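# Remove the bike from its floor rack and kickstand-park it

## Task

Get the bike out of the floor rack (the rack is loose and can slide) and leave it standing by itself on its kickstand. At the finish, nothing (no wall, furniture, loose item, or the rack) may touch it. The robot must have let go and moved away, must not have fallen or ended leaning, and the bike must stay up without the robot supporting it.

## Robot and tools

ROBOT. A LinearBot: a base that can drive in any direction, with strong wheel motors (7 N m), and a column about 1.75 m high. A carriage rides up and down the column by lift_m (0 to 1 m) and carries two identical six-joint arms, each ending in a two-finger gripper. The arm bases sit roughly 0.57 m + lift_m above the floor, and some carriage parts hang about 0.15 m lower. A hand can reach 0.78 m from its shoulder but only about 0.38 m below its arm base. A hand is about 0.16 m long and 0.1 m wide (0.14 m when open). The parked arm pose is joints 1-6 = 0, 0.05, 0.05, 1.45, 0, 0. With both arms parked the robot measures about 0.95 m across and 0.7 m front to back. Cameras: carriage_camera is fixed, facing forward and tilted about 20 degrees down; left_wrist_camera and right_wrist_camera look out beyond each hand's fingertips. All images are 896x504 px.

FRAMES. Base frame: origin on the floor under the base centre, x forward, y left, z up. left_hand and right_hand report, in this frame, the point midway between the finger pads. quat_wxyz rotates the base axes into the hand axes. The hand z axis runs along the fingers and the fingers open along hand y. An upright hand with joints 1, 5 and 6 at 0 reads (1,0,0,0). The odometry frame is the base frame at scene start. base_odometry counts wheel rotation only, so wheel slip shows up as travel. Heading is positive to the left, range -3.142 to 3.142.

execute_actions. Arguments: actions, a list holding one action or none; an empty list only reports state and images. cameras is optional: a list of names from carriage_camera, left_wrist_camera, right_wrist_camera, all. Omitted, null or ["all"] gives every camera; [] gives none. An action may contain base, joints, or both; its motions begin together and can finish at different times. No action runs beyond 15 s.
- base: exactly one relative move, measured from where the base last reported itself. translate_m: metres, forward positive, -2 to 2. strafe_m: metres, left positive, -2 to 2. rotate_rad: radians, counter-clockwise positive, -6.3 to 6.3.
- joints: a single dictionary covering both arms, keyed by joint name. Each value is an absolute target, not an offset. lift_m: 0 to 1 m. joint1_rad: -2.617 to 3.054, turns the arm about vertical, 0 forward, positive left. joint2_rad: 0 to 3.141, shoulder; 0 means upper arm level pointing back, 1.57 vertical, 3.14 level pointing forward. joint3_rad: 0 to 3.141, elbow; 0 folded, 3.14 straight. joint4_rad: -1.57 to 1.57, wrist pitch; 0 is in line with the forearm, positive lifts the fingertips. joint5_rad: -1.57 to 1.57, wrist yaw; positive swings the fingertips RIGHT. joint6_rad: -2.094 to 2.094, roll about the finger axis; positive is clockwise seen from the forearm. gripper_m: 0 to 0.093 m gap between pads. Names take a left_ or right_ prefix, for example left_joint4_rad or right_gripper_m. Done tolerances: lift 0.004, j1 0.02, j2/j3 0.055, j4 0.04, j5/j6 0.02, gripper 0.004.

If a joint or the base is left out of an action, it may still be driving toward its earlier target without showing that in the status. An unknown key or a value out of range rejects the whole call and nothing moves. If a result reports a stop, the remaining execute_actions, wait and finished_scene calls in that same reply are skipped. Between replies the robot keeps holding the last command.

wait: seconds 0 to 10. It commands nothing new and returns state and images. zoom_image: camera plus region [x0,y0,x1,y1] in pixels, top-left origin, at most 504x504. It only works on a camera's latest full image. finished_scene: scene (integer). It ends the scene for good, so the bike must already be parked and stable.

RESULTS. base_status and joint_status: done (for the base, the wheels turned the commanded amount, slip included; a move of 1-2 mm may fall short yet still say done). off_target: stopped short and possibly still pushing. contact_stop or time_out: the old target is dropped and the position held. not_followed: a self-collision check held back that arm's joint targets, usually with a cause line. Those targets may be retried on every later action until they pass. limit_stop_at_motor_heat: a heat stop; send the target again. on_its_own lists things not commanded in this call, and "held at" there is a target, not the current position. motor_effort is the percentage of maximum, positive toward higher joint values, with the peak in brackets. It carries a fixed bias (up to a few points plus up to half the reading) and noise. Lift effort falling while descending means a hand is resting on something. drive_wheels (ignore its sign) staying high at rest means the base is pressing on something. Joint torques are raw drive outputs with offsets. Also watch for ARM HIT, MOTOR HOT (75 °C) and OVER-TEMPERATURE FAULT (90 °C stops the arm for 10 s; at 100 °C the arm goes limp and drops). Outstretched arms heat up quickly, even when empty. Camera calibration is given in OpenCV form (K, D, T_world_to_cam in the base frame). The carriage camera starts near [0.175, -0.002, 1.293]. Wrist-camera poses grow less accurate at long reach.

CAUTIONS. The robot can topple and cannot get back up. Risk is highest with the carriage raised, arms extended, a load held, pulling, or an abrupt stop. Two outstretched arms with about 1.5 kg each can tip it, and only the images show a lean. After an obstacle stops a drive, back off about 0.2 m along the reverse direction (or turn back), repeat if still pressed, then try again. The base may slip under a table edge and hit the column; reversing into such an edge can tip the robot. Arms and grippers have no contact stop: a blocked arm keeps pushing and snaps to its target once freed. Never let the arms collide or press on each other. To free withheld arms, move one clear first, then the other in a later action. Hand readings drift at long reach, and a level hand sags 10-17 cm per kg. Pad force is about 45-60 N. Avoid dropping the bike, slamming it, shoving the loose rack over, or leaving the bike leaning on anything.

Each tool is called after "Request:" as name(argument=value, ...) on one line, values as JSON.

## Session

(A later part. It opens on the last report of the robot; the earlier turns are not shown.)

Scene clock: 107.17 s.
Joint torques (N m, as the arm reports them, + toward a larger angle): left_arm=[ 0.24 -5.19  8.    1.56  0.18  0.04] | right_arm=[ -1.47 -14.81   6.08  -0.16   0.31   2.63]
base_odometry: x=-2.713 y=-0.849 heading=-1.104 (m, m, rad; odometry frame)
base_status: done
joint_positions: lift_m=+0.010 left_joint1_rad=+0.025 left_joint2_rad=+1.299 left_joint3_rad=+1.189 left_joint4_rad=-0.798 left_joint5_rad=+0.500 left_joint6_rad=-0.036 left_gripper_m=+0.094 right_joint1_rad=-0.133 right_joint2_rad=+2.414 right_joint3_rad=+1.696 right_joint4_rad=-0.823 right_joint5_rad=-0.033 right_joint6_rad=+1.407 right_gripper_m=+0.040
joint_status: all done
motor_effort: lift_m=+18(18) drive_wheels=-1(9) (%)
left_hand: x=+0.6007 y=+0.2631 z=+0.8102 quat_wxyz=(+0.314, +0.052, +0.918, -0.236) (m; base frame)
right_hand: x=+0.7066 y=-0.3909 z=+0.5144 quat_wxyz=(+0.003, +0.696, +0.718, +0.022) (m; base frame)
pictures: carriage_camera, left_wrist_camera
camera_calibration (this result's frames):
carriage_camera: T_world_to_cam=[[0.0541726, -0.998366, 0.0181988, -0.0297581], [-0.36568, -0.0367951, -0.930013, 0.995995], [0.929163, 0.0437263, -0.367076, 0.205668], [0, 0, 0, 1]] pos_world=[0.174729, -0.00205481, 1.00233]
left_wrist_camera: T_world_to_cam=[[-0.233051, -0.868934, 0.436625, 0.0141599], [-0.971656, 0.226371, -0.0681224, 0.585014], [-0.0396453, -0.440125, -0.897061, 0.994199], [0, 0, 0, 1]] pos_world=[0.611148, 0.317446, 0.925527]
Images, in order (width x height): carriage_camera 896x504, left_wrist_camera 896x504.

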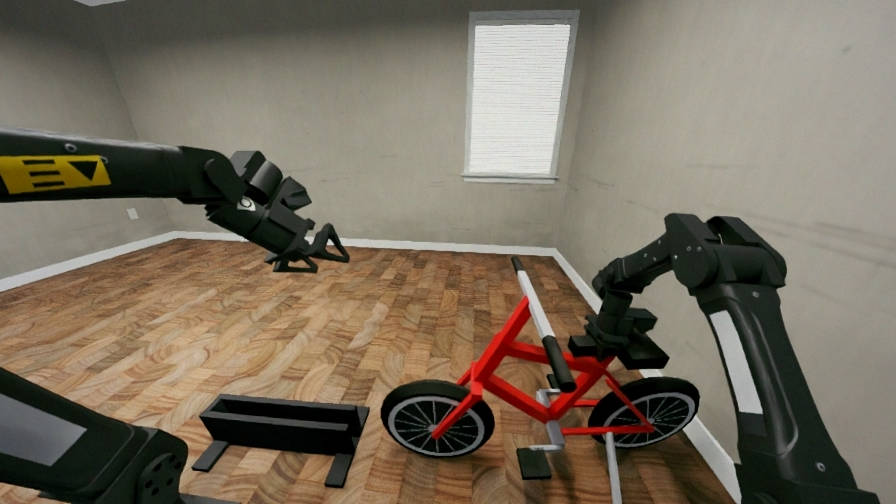

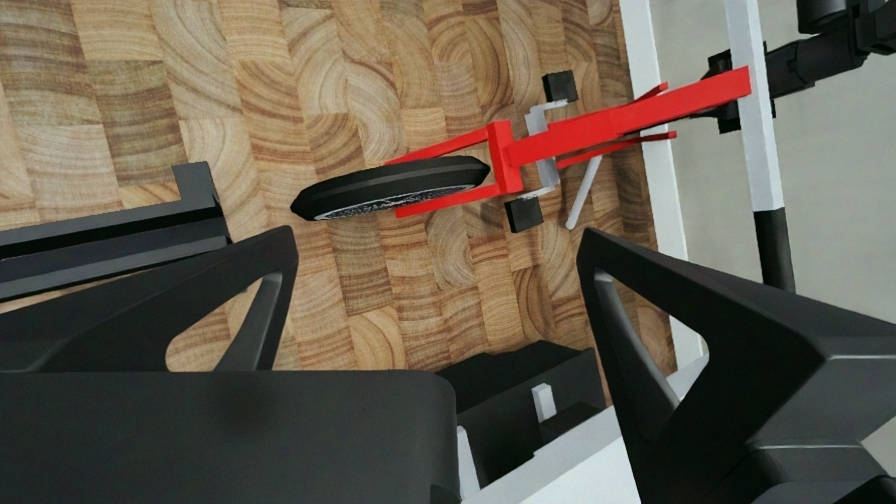

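Request:
execute_actions(actions=[{"base":{"strafe_m":0.07},"joints":{"right_joint6_rad":1.45,"lift_m":0.0}}], cameras=[])

Request:
execute_actions(actions=[{"base":{"translate_m":-0.09},"joints":{"right_joint4_rad":-0.72}}], cameras=["carriage_camera","left_wrist_camera"])

Scene clock: 113.57 s.
Joint torques (N m, as the arm reports them, + toward a larger angle): left_arm=[ 0.2  -5.29  7.96  1.59  0.17  0.04] | right_arm=[ -0.8  -13.33   6.18   0.05   0.11   0.98]
base_odometry: x=-2.650 y=-0.817 heading=-1.105 (m, m, rad; odometry frame)
base_status: done
joint_positions: lift_m=+0.000 left_joint1_rad=+0.025 left_joint2_rad=+1.299 left_joint3_rad=+1.189 left_joint4_rad=-0.801 left_joint5_rad=+0.500 left_joint6_rad=-0.036 left_gripper_m=+0.094 right_joint1_rad=-0.136 right_joint2_rad=+2.393 right_joint3_rad=+1.696 right_joint4_rad=-0.847 right_joint5_rad=-0.020 right_joint6_rad=+1.382 right_gripper_m=+0.039
joint_status: right_joint6_rad off_target (ended at +1.382, target +1.450); the others done
motor_effort: lift_m=+14(12) drive_wheels=+2(6) (%)
left_hand: x=+0.6003 y=+0.2631 z=+0.8005 quat_wxyz=(+0.313, +0.052, +0.919, -0.236) (m; base frame)
right_hand: x=+0.7040 y=-0.3943 z=+0.5137 quat_wxyz=(+0.005, +0.688, +0.725, +0.016) (m; base frame)
pictures: none
No camera images: the call's "cameras" was empty. Leave "cameras" out to get every camera's image.

Scene clock: 115.10 s.
Joint torques (N m, as the arm reports them, + toward a larger angle): left_arm=[ 0.17 -5.21  8.04  1.6   0.15  0.03] | right_arm=[ -0.75 -14.62   6.37   0.56   0.16   1.07]
base_odometry: x=-2.691 y=-0.737 heading=-1.105 (m, m, rad; odometry frame)
base_status: done
joint_positions: lift_m=+0.000 left_joint1_rad=+0.025 left_joint2_rad=+1.299 left_joint3_rad=+1.189 left_joint4_rad=-0.801 left_joint5_rad=+0.500 left_joint6_rad=-0.036 left_gripper_m=+0.094 right_joint1_rad=-0.138 right_joint2_rad=+2.409 right_joint3_rad=+1.696 right_joint4_rad=-0.714 right_joint5_rad=-0.021 right_joint6_rad=+1.369 right_gripper_m=+0.039
joint_status: all done
motor_effort: lift_m=+14(14) drive_wheels=-2(3) (%)
left_hand: x=+0.6003 y=+0.2631 z=+0.8005 quat_wxyz=(+0.313, +0.052, +0.919, -0.236) (m; base frame)
right_hand: x=+0.7333 y=-0.3992 z=+0.5094 quat_wxyz=(+0.053, +0.682, +0.728, +0.050) (m; base frame)
pictures: carriage_camera, left_wrist_camera
camera_calibration (this result's frames):
carriage_camera: T_world_to_cam=[[0.0541726, -0.998366, 0.0181988, -0.0295906], [-0.36568, -0.0367951, -0.930013, 0.987437], [0.929163, 0.0437263, -0.367076, 0.20229], [0, 0, 0, 1]] pos_world=[0.174729, -0.00205481, 0.993124]
left_wrist_camera: T_world_to_cam=[[-0.231718, -0.8689, 0.4374, 0.0168519], [-0.971859, 0.226366, -0.0651749, 0.581701], [-0.0423819, -0.440194, -0.896902, 0.987016], [0, 0, 0, 1]] pos_world=[0.611068, 0.317444, 0.915798]
Images, in order (width x height): carriage_camera 896x504, left_wrist_camera 896x504.

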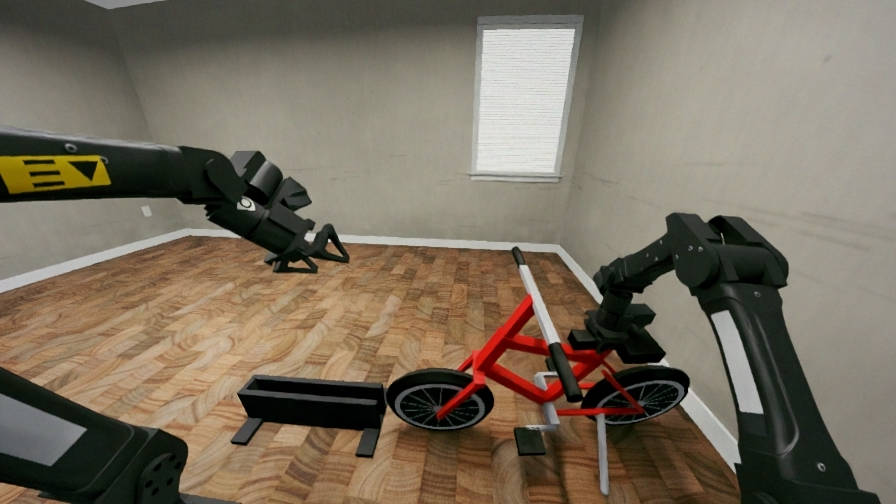

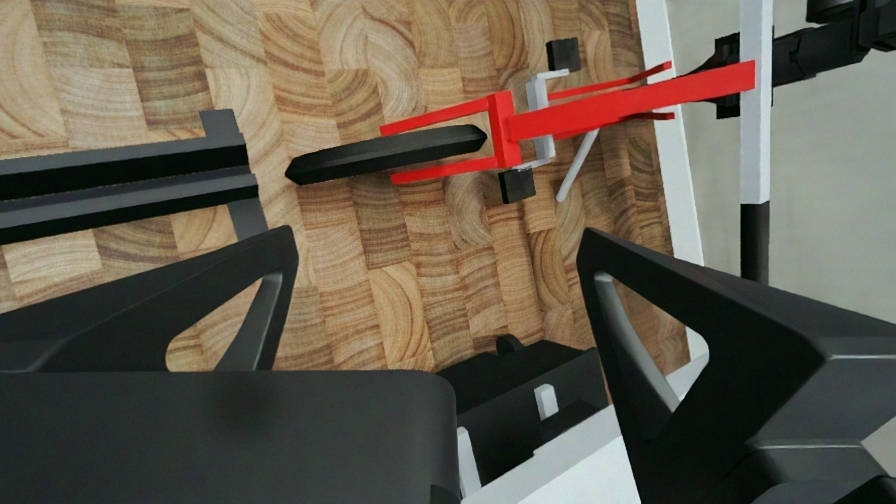

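Request:
execute_actions(actions=[{"base":{"translate_m":-0.04},"joints":{"right_joint4_rad":-0.74,"right_joint6_rad":1.38}}], cameras=[])

Request:
execute_actions(actions=[{"joints":{"right_gripper_m":0.055}}], cameras=["carriage_camera","left_wrist_camera"])

Request:
execute_actions(actions=[{"joints":{"right_gripper_m":0.075,"right_joint4_rad":-0.84}}])

Scene clock: 123.00 s.
Joint torques (N m, as the arm reports them, + toward a larger angle): left_arm=[ 0.24 -5.22  8.05  1.57  0.16  0.03] | right_arm=[ -0.44 -15.93   6.37  -0.1    0.16   0.66]
base_odometry: x=-2.709 y=-0.701 heading=-1.105 (m, m, rad; odometry frame)
base_status: done
joint_positions: lift_m=+0.000 left_joint1_rad=+0.025 left_joint2_rad=+1.299 left_joint3_rad=+1.189 left_joint4_rad=-0.801 left_joint5_rad=+0.500 left_joint6_rad=-0.036 left_gripper_m=+0.094 right_joint1_rad=-0.143 right_joint2_rad=+2.425 right_joint3_rad=+1.696 right_joint4_rad=-0.656 right_joint5_rad=-0.023 right_joint6_rad=+1.338 right_gripper_m=+0.039
joint_status: right_joint4_rad off_target (ended at -0.656, target -0.740); right_joint6_rad off_target (ended at +1.338, target +1.380)
motor_effort: lift_m=+13(13) drive_wheels=-2(9) (%)
left_hand: x=+0.6003 y=+0.2631 z=+0.8005 quat_wxyz=(+0.313, +0.052, +0.919, -0.236) (m; base frame)
right_hand: x=+0.7440 y=-0.4028 z=+0.5043 quat_wxyz=(+0.070, +0.671, +0.736, +0.061) (m; base frame)
pictures: none
No camera images: the call's "cameras" was empty. Leave "cameras" out to get every camera's image.

Scene clock: 123.77 s.
Joint torques (N m, as the arm reports them, + toward a larger angle): left_arm=[ 0.24 -5.17  8.06  1.59  0.18  0.03] | right_arm=[ -0.11 -13.56   6.41   0.59   0.     0.15]
base_odometry: x=-2.709 y=-0.701 heading=-1.105 (m, m, rad; odometry frame)
base_status: not commanded
joint_positions: lift_m=+0.000 left_joint1_rad=+0.025 left_joint2_rad=+1.299 left_joint3_rad=+1.189 left_joint4_rad=-0.801 left_joint5_rad=+0.500 left_joint6_rad=-0.036 left_gripper_m=+0.094 right_joint1_rad=-0.147 right_joint2_rad=+2.394 right_joint3_rad=+1.696 right_joint4_rad=-0.738 right_joint5_rad=-0.002 right_joint6_rad=+1.371 right_gripper_m=+0.055
joint_status: all done
on_its_own: right_joint4_rad moved -0.082 to your old target -0.740; right_joint6_rad moved +0.033 to your old target +1.380
motor_effort: lift_m=+13(14) drive_wheels=-1(2) (%)
left_hand: x=+0.6003 y=+0.2631 z=+0.8005 quat_wxyz=(+0.313, +0.052, +0.919, -0.236) (m; base frame)
right_hand: x=+0.7292 y=-0.4060 z=+0.5155 quat_wxyz=(+0.055, +0.687, +0.724, +0.040) (m; base frame)
pictures: carriage_camera, left_wrist_camera
camera_calibration (this result's frames):
carriage_camera: T_world_to_cam=[[0.0541726, -0.998366, 0.0181988, -0.0295904], [-0.36568, -0.0367951, -0.930013, 0.987425], [0.929163, 0.0437263, -0.367076, 0.202285], [0, 0, 0, 1]] pos_world=[0.174729, -0.00205481, 0.993111]
left_wrist_camera: T_world_to_cam=[[-0.231718, -0.8689, 0.4374, 0.0168575], [-0.971859, 0.226366, -0.0651749, 0.5817], [-0.0423819, -0.440194, -0.896902, 0.987005], [0, 0, 0, 1]] pos_world=[0.611068, 0.317444, 0.915786]
Images, in order (width x height): carriage_camera 896x504, left_wrist_camera 896x504.

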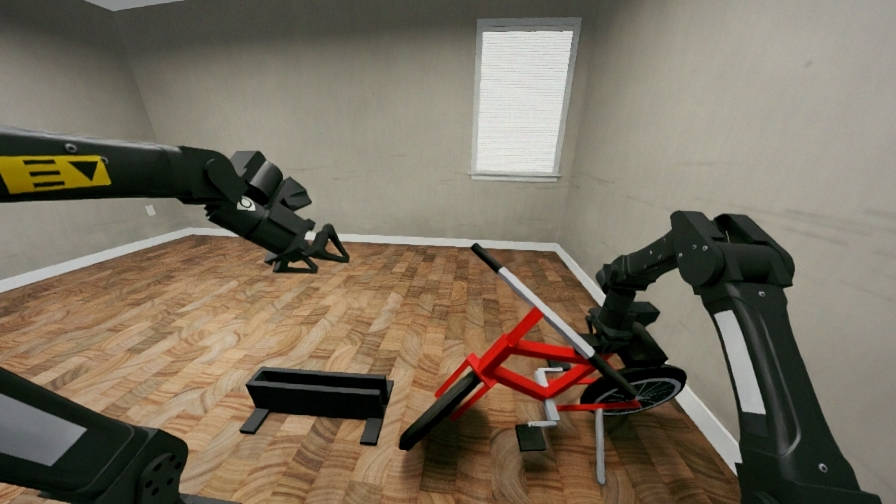

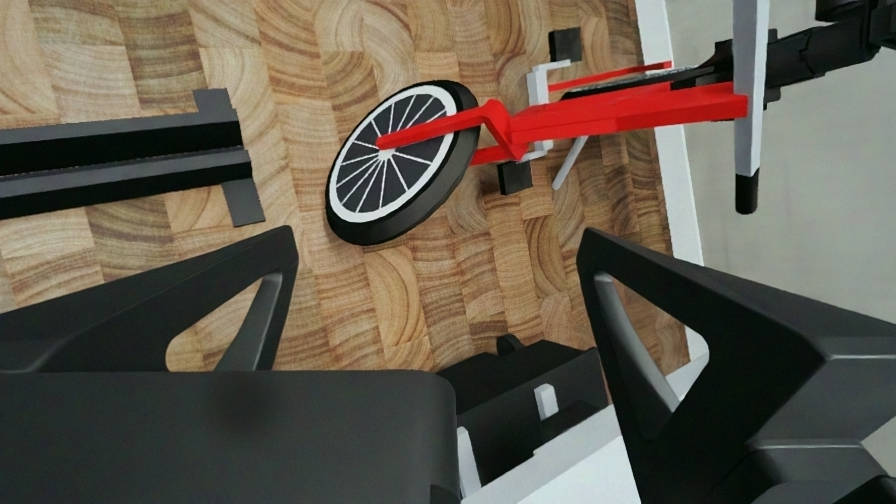

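Scene clock: 124.40 s.
Joint torques (N m, as the arm reports them, + toward a larger angle): left_arm=[ 0.17 -5.23  8.    1.6   0.14  0.03] | right_arm=[ -0.12 -13.46   6.24   0.24  -0.01   0.17]
base_odometry: x=-2.709 y=-0.701 heading=-1.105 (m, m, rad; odometry frame)
base_status: not commanded
joint_positions: lift_m=+0.000 left_joint1_rad=+0.025 left_joint2_rad=+1.299 left_joint3_rad=+1.189 left_joint4_rad=-0.801 left_joint5_rad=+0.500 left_joint6_rad=-0.036 left_gripper_m=+0.094 right_joint1_rad=-0.147 right_joint2_rad=+2.394 right_joint3_rad=+1.696 right_joint4_rad=-0.817 right_joint5_rad=-0.002 right_joint6_rad=+1.372 right_gripper_m=+0.075
joint_status: all done
motor_effort: lift_m=+14(14) drive_wheels=-1(1) (%)
left_hand: x=+0.6003 y=+0.2631 z=+0.8005 quat_wxyz=(+0.313, +0.052, +0.919, -0.236) (m; base frame)
right_hand: x=+0.7101 y=-0.4032 z=+0.5136 quat_wxyz=(+0.023, +0.688, +0.725, +0.017) (m; base frame)
pictures: carriage_camera, left_wrist_camera, right_wrist_camera
camera_calibration (this result's frames):
carriage_camera: T_world_to_cam=[[0.0541726, -0.998366, 0.0181988, -0.0295904], [-0.36568, -0.0367951, -0.930013, 0.987425], [0.929163, 0.0437263, -0.367076, 0.202285], [0, 0, 0, 1]] pos_world=[0.174729, -0.00205481, 0.993111]
left_wrist_camera: T_world_to_cam=[[-0.231718, -0.8689, 0.4374, 0.0168575], [-0.971859, 0.226366, -0.0651749, 0.5817], [-0.0423819, -0.440194, -0.896902, 0.987005], [0, 0, 0, 1]] pos_world=[0.611068, 0.317444, 0.915786]
right_wrist_camera: T_world_to_cam=[[-0.999139, -0.0102944, -0.0401874, 0.726459], [-0.0326108, 0.79368, 0.607461, 0.0302677], [0.0256425, 0.608248, -0.793333, 0.760097], [0, 0, 0, 1]] pos_world=[0.707329, -0.478872, 0.613818]
Images, in order (width x height): carriage_camera 896x504, left_wrist_camera 896x504, right_wrist_camera 896x504.

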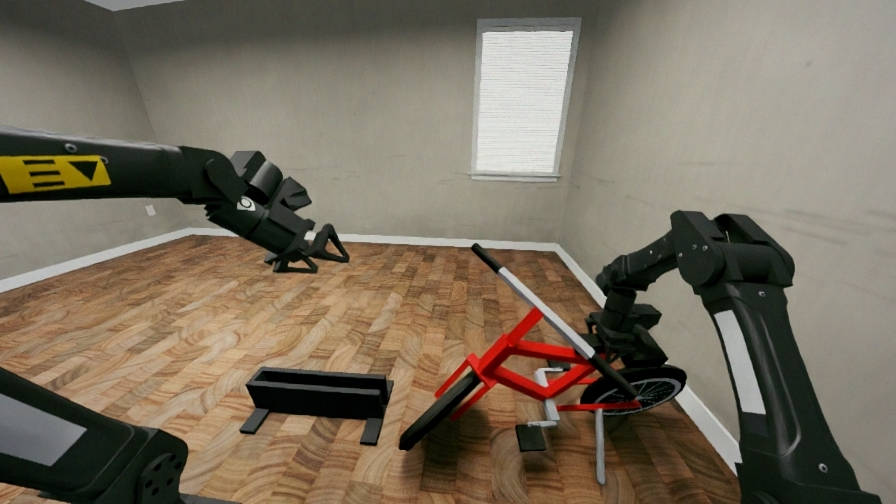

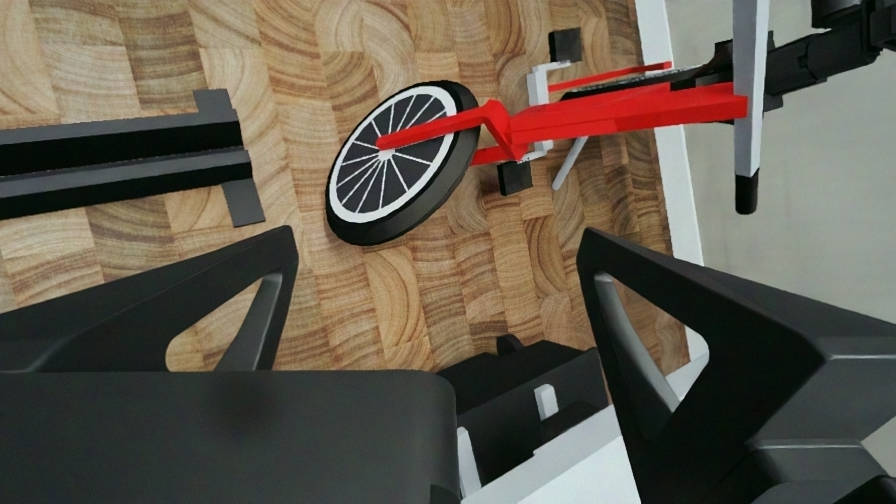

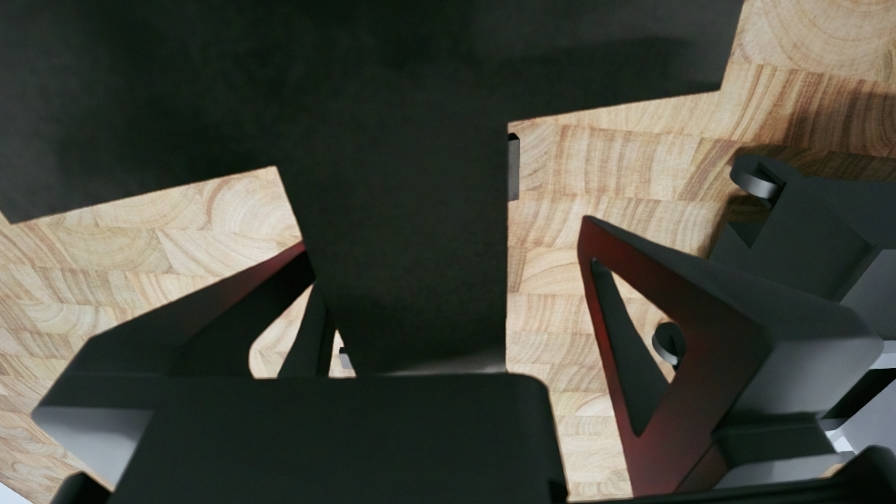

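Request:
execute_actions(actions=[{"base":{"translate_m":0.02},"joints":{"right_gripper_m":0.093}}], cameras=["right_wrist_camera"])

Request:
execute_actions(actions=[{"joints":{"lift_m":0.2}}], cameras=["carriage_camera"])

Scene clock: 129.53 s.
Joint torques (N m, as the arm reports them, + toward a larger angle): left_arm=[ 0.25 -5.11  8.02  1.59  0.15  0.04] | right_arm=[ -0.16 -13.35   6.19   0.28   0.     0.17]
base_odometry: x=-2.700 y=-0.719 heading=-1.105 (m, m, rad; odometry frame)
base_status: done
joint_positions: lift_m=+0.000 left_joint1_rad=+0.025 left_joint2_rad=+1.299 left_joint3_rad=+1.189 left_joint4_rad=-0.801 left_joint5_rad=+0.500 left_joint6_rad=-0.036 left_gripper_m=+0.094 right_joint1_rad=-0.147 right_joint2_rad=+2.394 right_joint3_rad=+1.696 right_joint4_rad=-0.825 right_joint5_rad=-0.002 right_joint6_rad=+1.372 right_gripper_m=+0.093
joint_status: all done
motor_effort: lift_m=+13(13) drive_wheels=-1(1) (%)
left_hand: x=+0.6003 y=+0.2631 z=+0.8005 quat_wxyz=(+0.313, +0.052, +0.919, -0.236) (m; base frame)
right_hand: x=+0.7081 y=-0.4029 z=+0.5135 quat_wxyz=(+0.019, +0.689, +0.725, +0.015) (m; base frame)
pictures: right_wrist_camera
camera_calibration (this result's frames):
right_wrist_camera: T_world_to_cam=[[-0.999438, -0.01025, -0.0319041, 0.720397], [-0.0275626, 0.792932, 0.608686, 0.0255218], [0.0190587, 0.609224, -0.792769, 0.764645], [0, 0, 0, 1]] pos_world=[0.706123, -0.478693, 0.613636]
Images, in order (width x height): right_wrist_camera 896x504.

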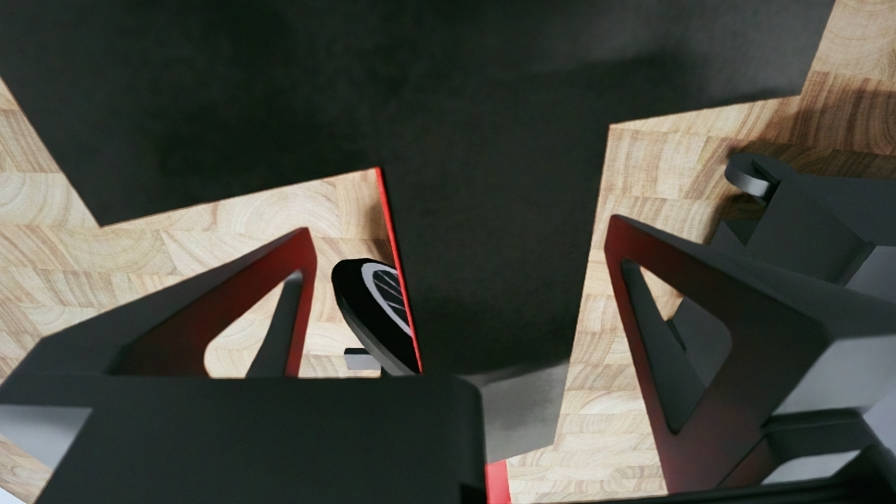

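Scene clock: 130.87 s.
Joint torques (N m, as the arm reports them, + toward a larger angle): left_arm=[ 0.18 -5.29  8.06  1.57  0.15  0.03] | right_arm=[ -0.06 -12.12   6.22   0.38   0.01   0.15]
base_odometry: x=-2.700 y=-0.719 heading=-1.105 (m, m, rad; odometry frame)
base_status: not commanded
joint_positions: lift_m=+0.200 left_joint1_rad=+0.025 left_joint2_rad=+1.299 left_joint3_rad=+1.189 left_joint4_rad=-0.797 left_joint5_rad=+0.500 left_joint6_rad=-0.036 left_gripper_m=+0.094 right_joint1_rad=-0.147 right_joint2_rad=+2.377 right_joint3_rad=+1.696 right_joint4_rad=-0.831 right_joint5_rad=-0.002 right_joint6_rad=+1.372 right_gripper_m=+0.093
joint_status: all done
motor_effort: lift_m=+17(19) drive_wheels=-1(2) (%)
left_hand: x=+0.6009 y=+0.2631 z=+1.0004 quat_wxyz=(+0.314, +0.052, +0.918, -0.235) (m; base frame)
right_hand: x=+0.7096 y=-0.4031 z=+0.7202 quat_wxyz=(+0.024, +0.688, +0.725, +0.018) (m; base frame)
pictures: carriage_camera
camera_calibration (this result's frames):
carriage_camera: T_world_to_cam=[[0.0541726, -0.998366, 0.0181988, -0.0332182], [-0.36568, -0.0367951, -0.930013, 1.17282], [0.929163, 0.0437263, -0.367076, 0.275459], [0, 0, 0, 1]] pos_world=[0.174729, -0.00205481, 1.19245]
Images, in order (width x height): carriage_camera 896x504.

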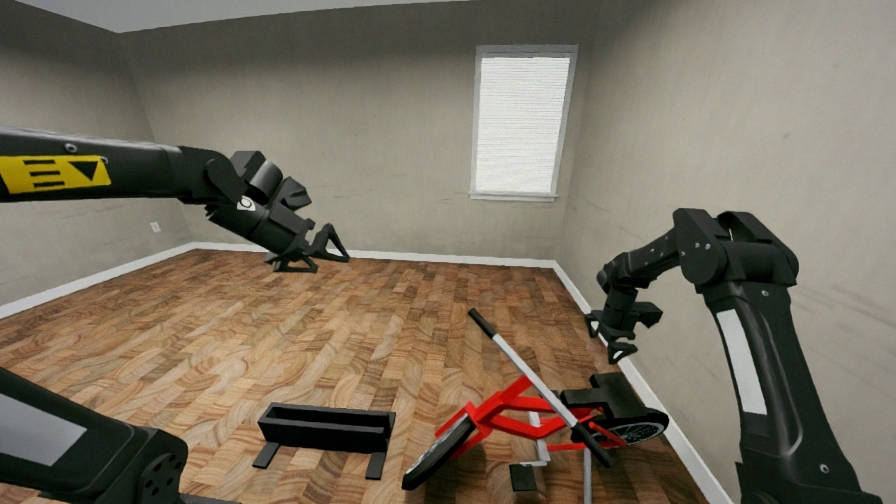

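Request:
execute_actions(actions=[{"base":{"translate_m":-0.3}}], cameras=["carriage_camera"])

Request:
zoom_image(camera="carriage_camera", region=[350,280,720,490])

Scene clock: 137.40 s.
Joint torques (N m, as the arm reports them, + toward a larger angle): left_arm=[ 0.21 -5.13  8.    1.57  0.15  0.02] | right_arm=[ -0.12 -12.12   6.3    0.36   0.01   0.16]
base_odometry: x=-2.835 y=-0.451 heading=-1.105 (m, m, rad; odometry frame)
base_status: done
joint_positions: lift_m=+0.200 left_joint1_rad=+0.025 left_joint2_rad=+1.299 left_joint3_rad=+1.189 left_joint4_rad=-0.797 left_joint5_rad=+0.500 left_joint6_rad=-0.036 left_gripper_m=+0.094 right_joint1_rad=-0.147 right_joint2_rad=+2.377 right_joint3_rad=+1.696 right_joint4_rad=-0.832 right_joint5_rad=-0.002 right_joint6_rad=+1.372 right_gripper_m=+0.093
joint_status: not commanded
motor_effort: lift_m=+17(18) drive_wheels=-1(7) (%)
left_hand: x=+0.6009 y=+0.2631 z=+1.0004 quat_wxyz=(+0.314, +0.052, +0.918, -0.235) (m; base frame)
right_hand: x=+0.7094 y=-0.4031 z=+0.7202 quat_wxyz=(+0.023, +0.688, +0.725, +0.018) (m; base frame)
pictures: carriage_camera
camera_calibration (this result's frames):
carriage_camera: T_world_to_cam=[[0.0541726, -0.998366, 0.0181988, -0.0332182], [-0.36568, -0.0367951, -0.930013, 1.17282], [0.929163, 0.0437263, -0.367076, 0.275459], [0, 0, 0, 1]] pos_world=[0.174729, -0.00205481, 1.19245]
Images, in order (width x height): carriage_camera 896x504.

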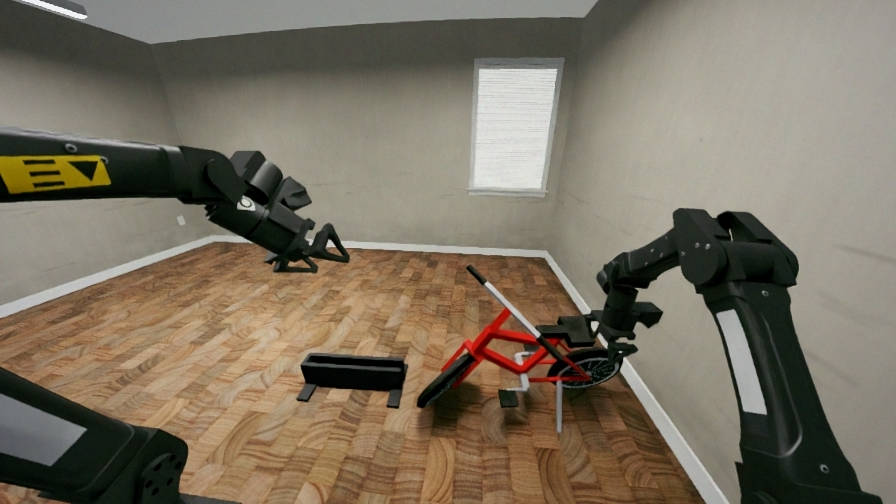

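Region (350, 280, 720, 490) of carriage_camera's 896x504 image, scaled by 1.362, with more detail than that image has; it fills the top 286 rows of this view, and the rest is white.

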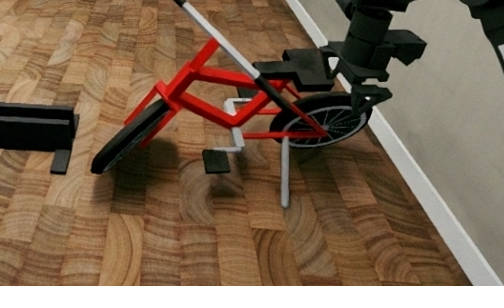

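Request:
finished_scene(scene=2)

The scene is finished: the task was done.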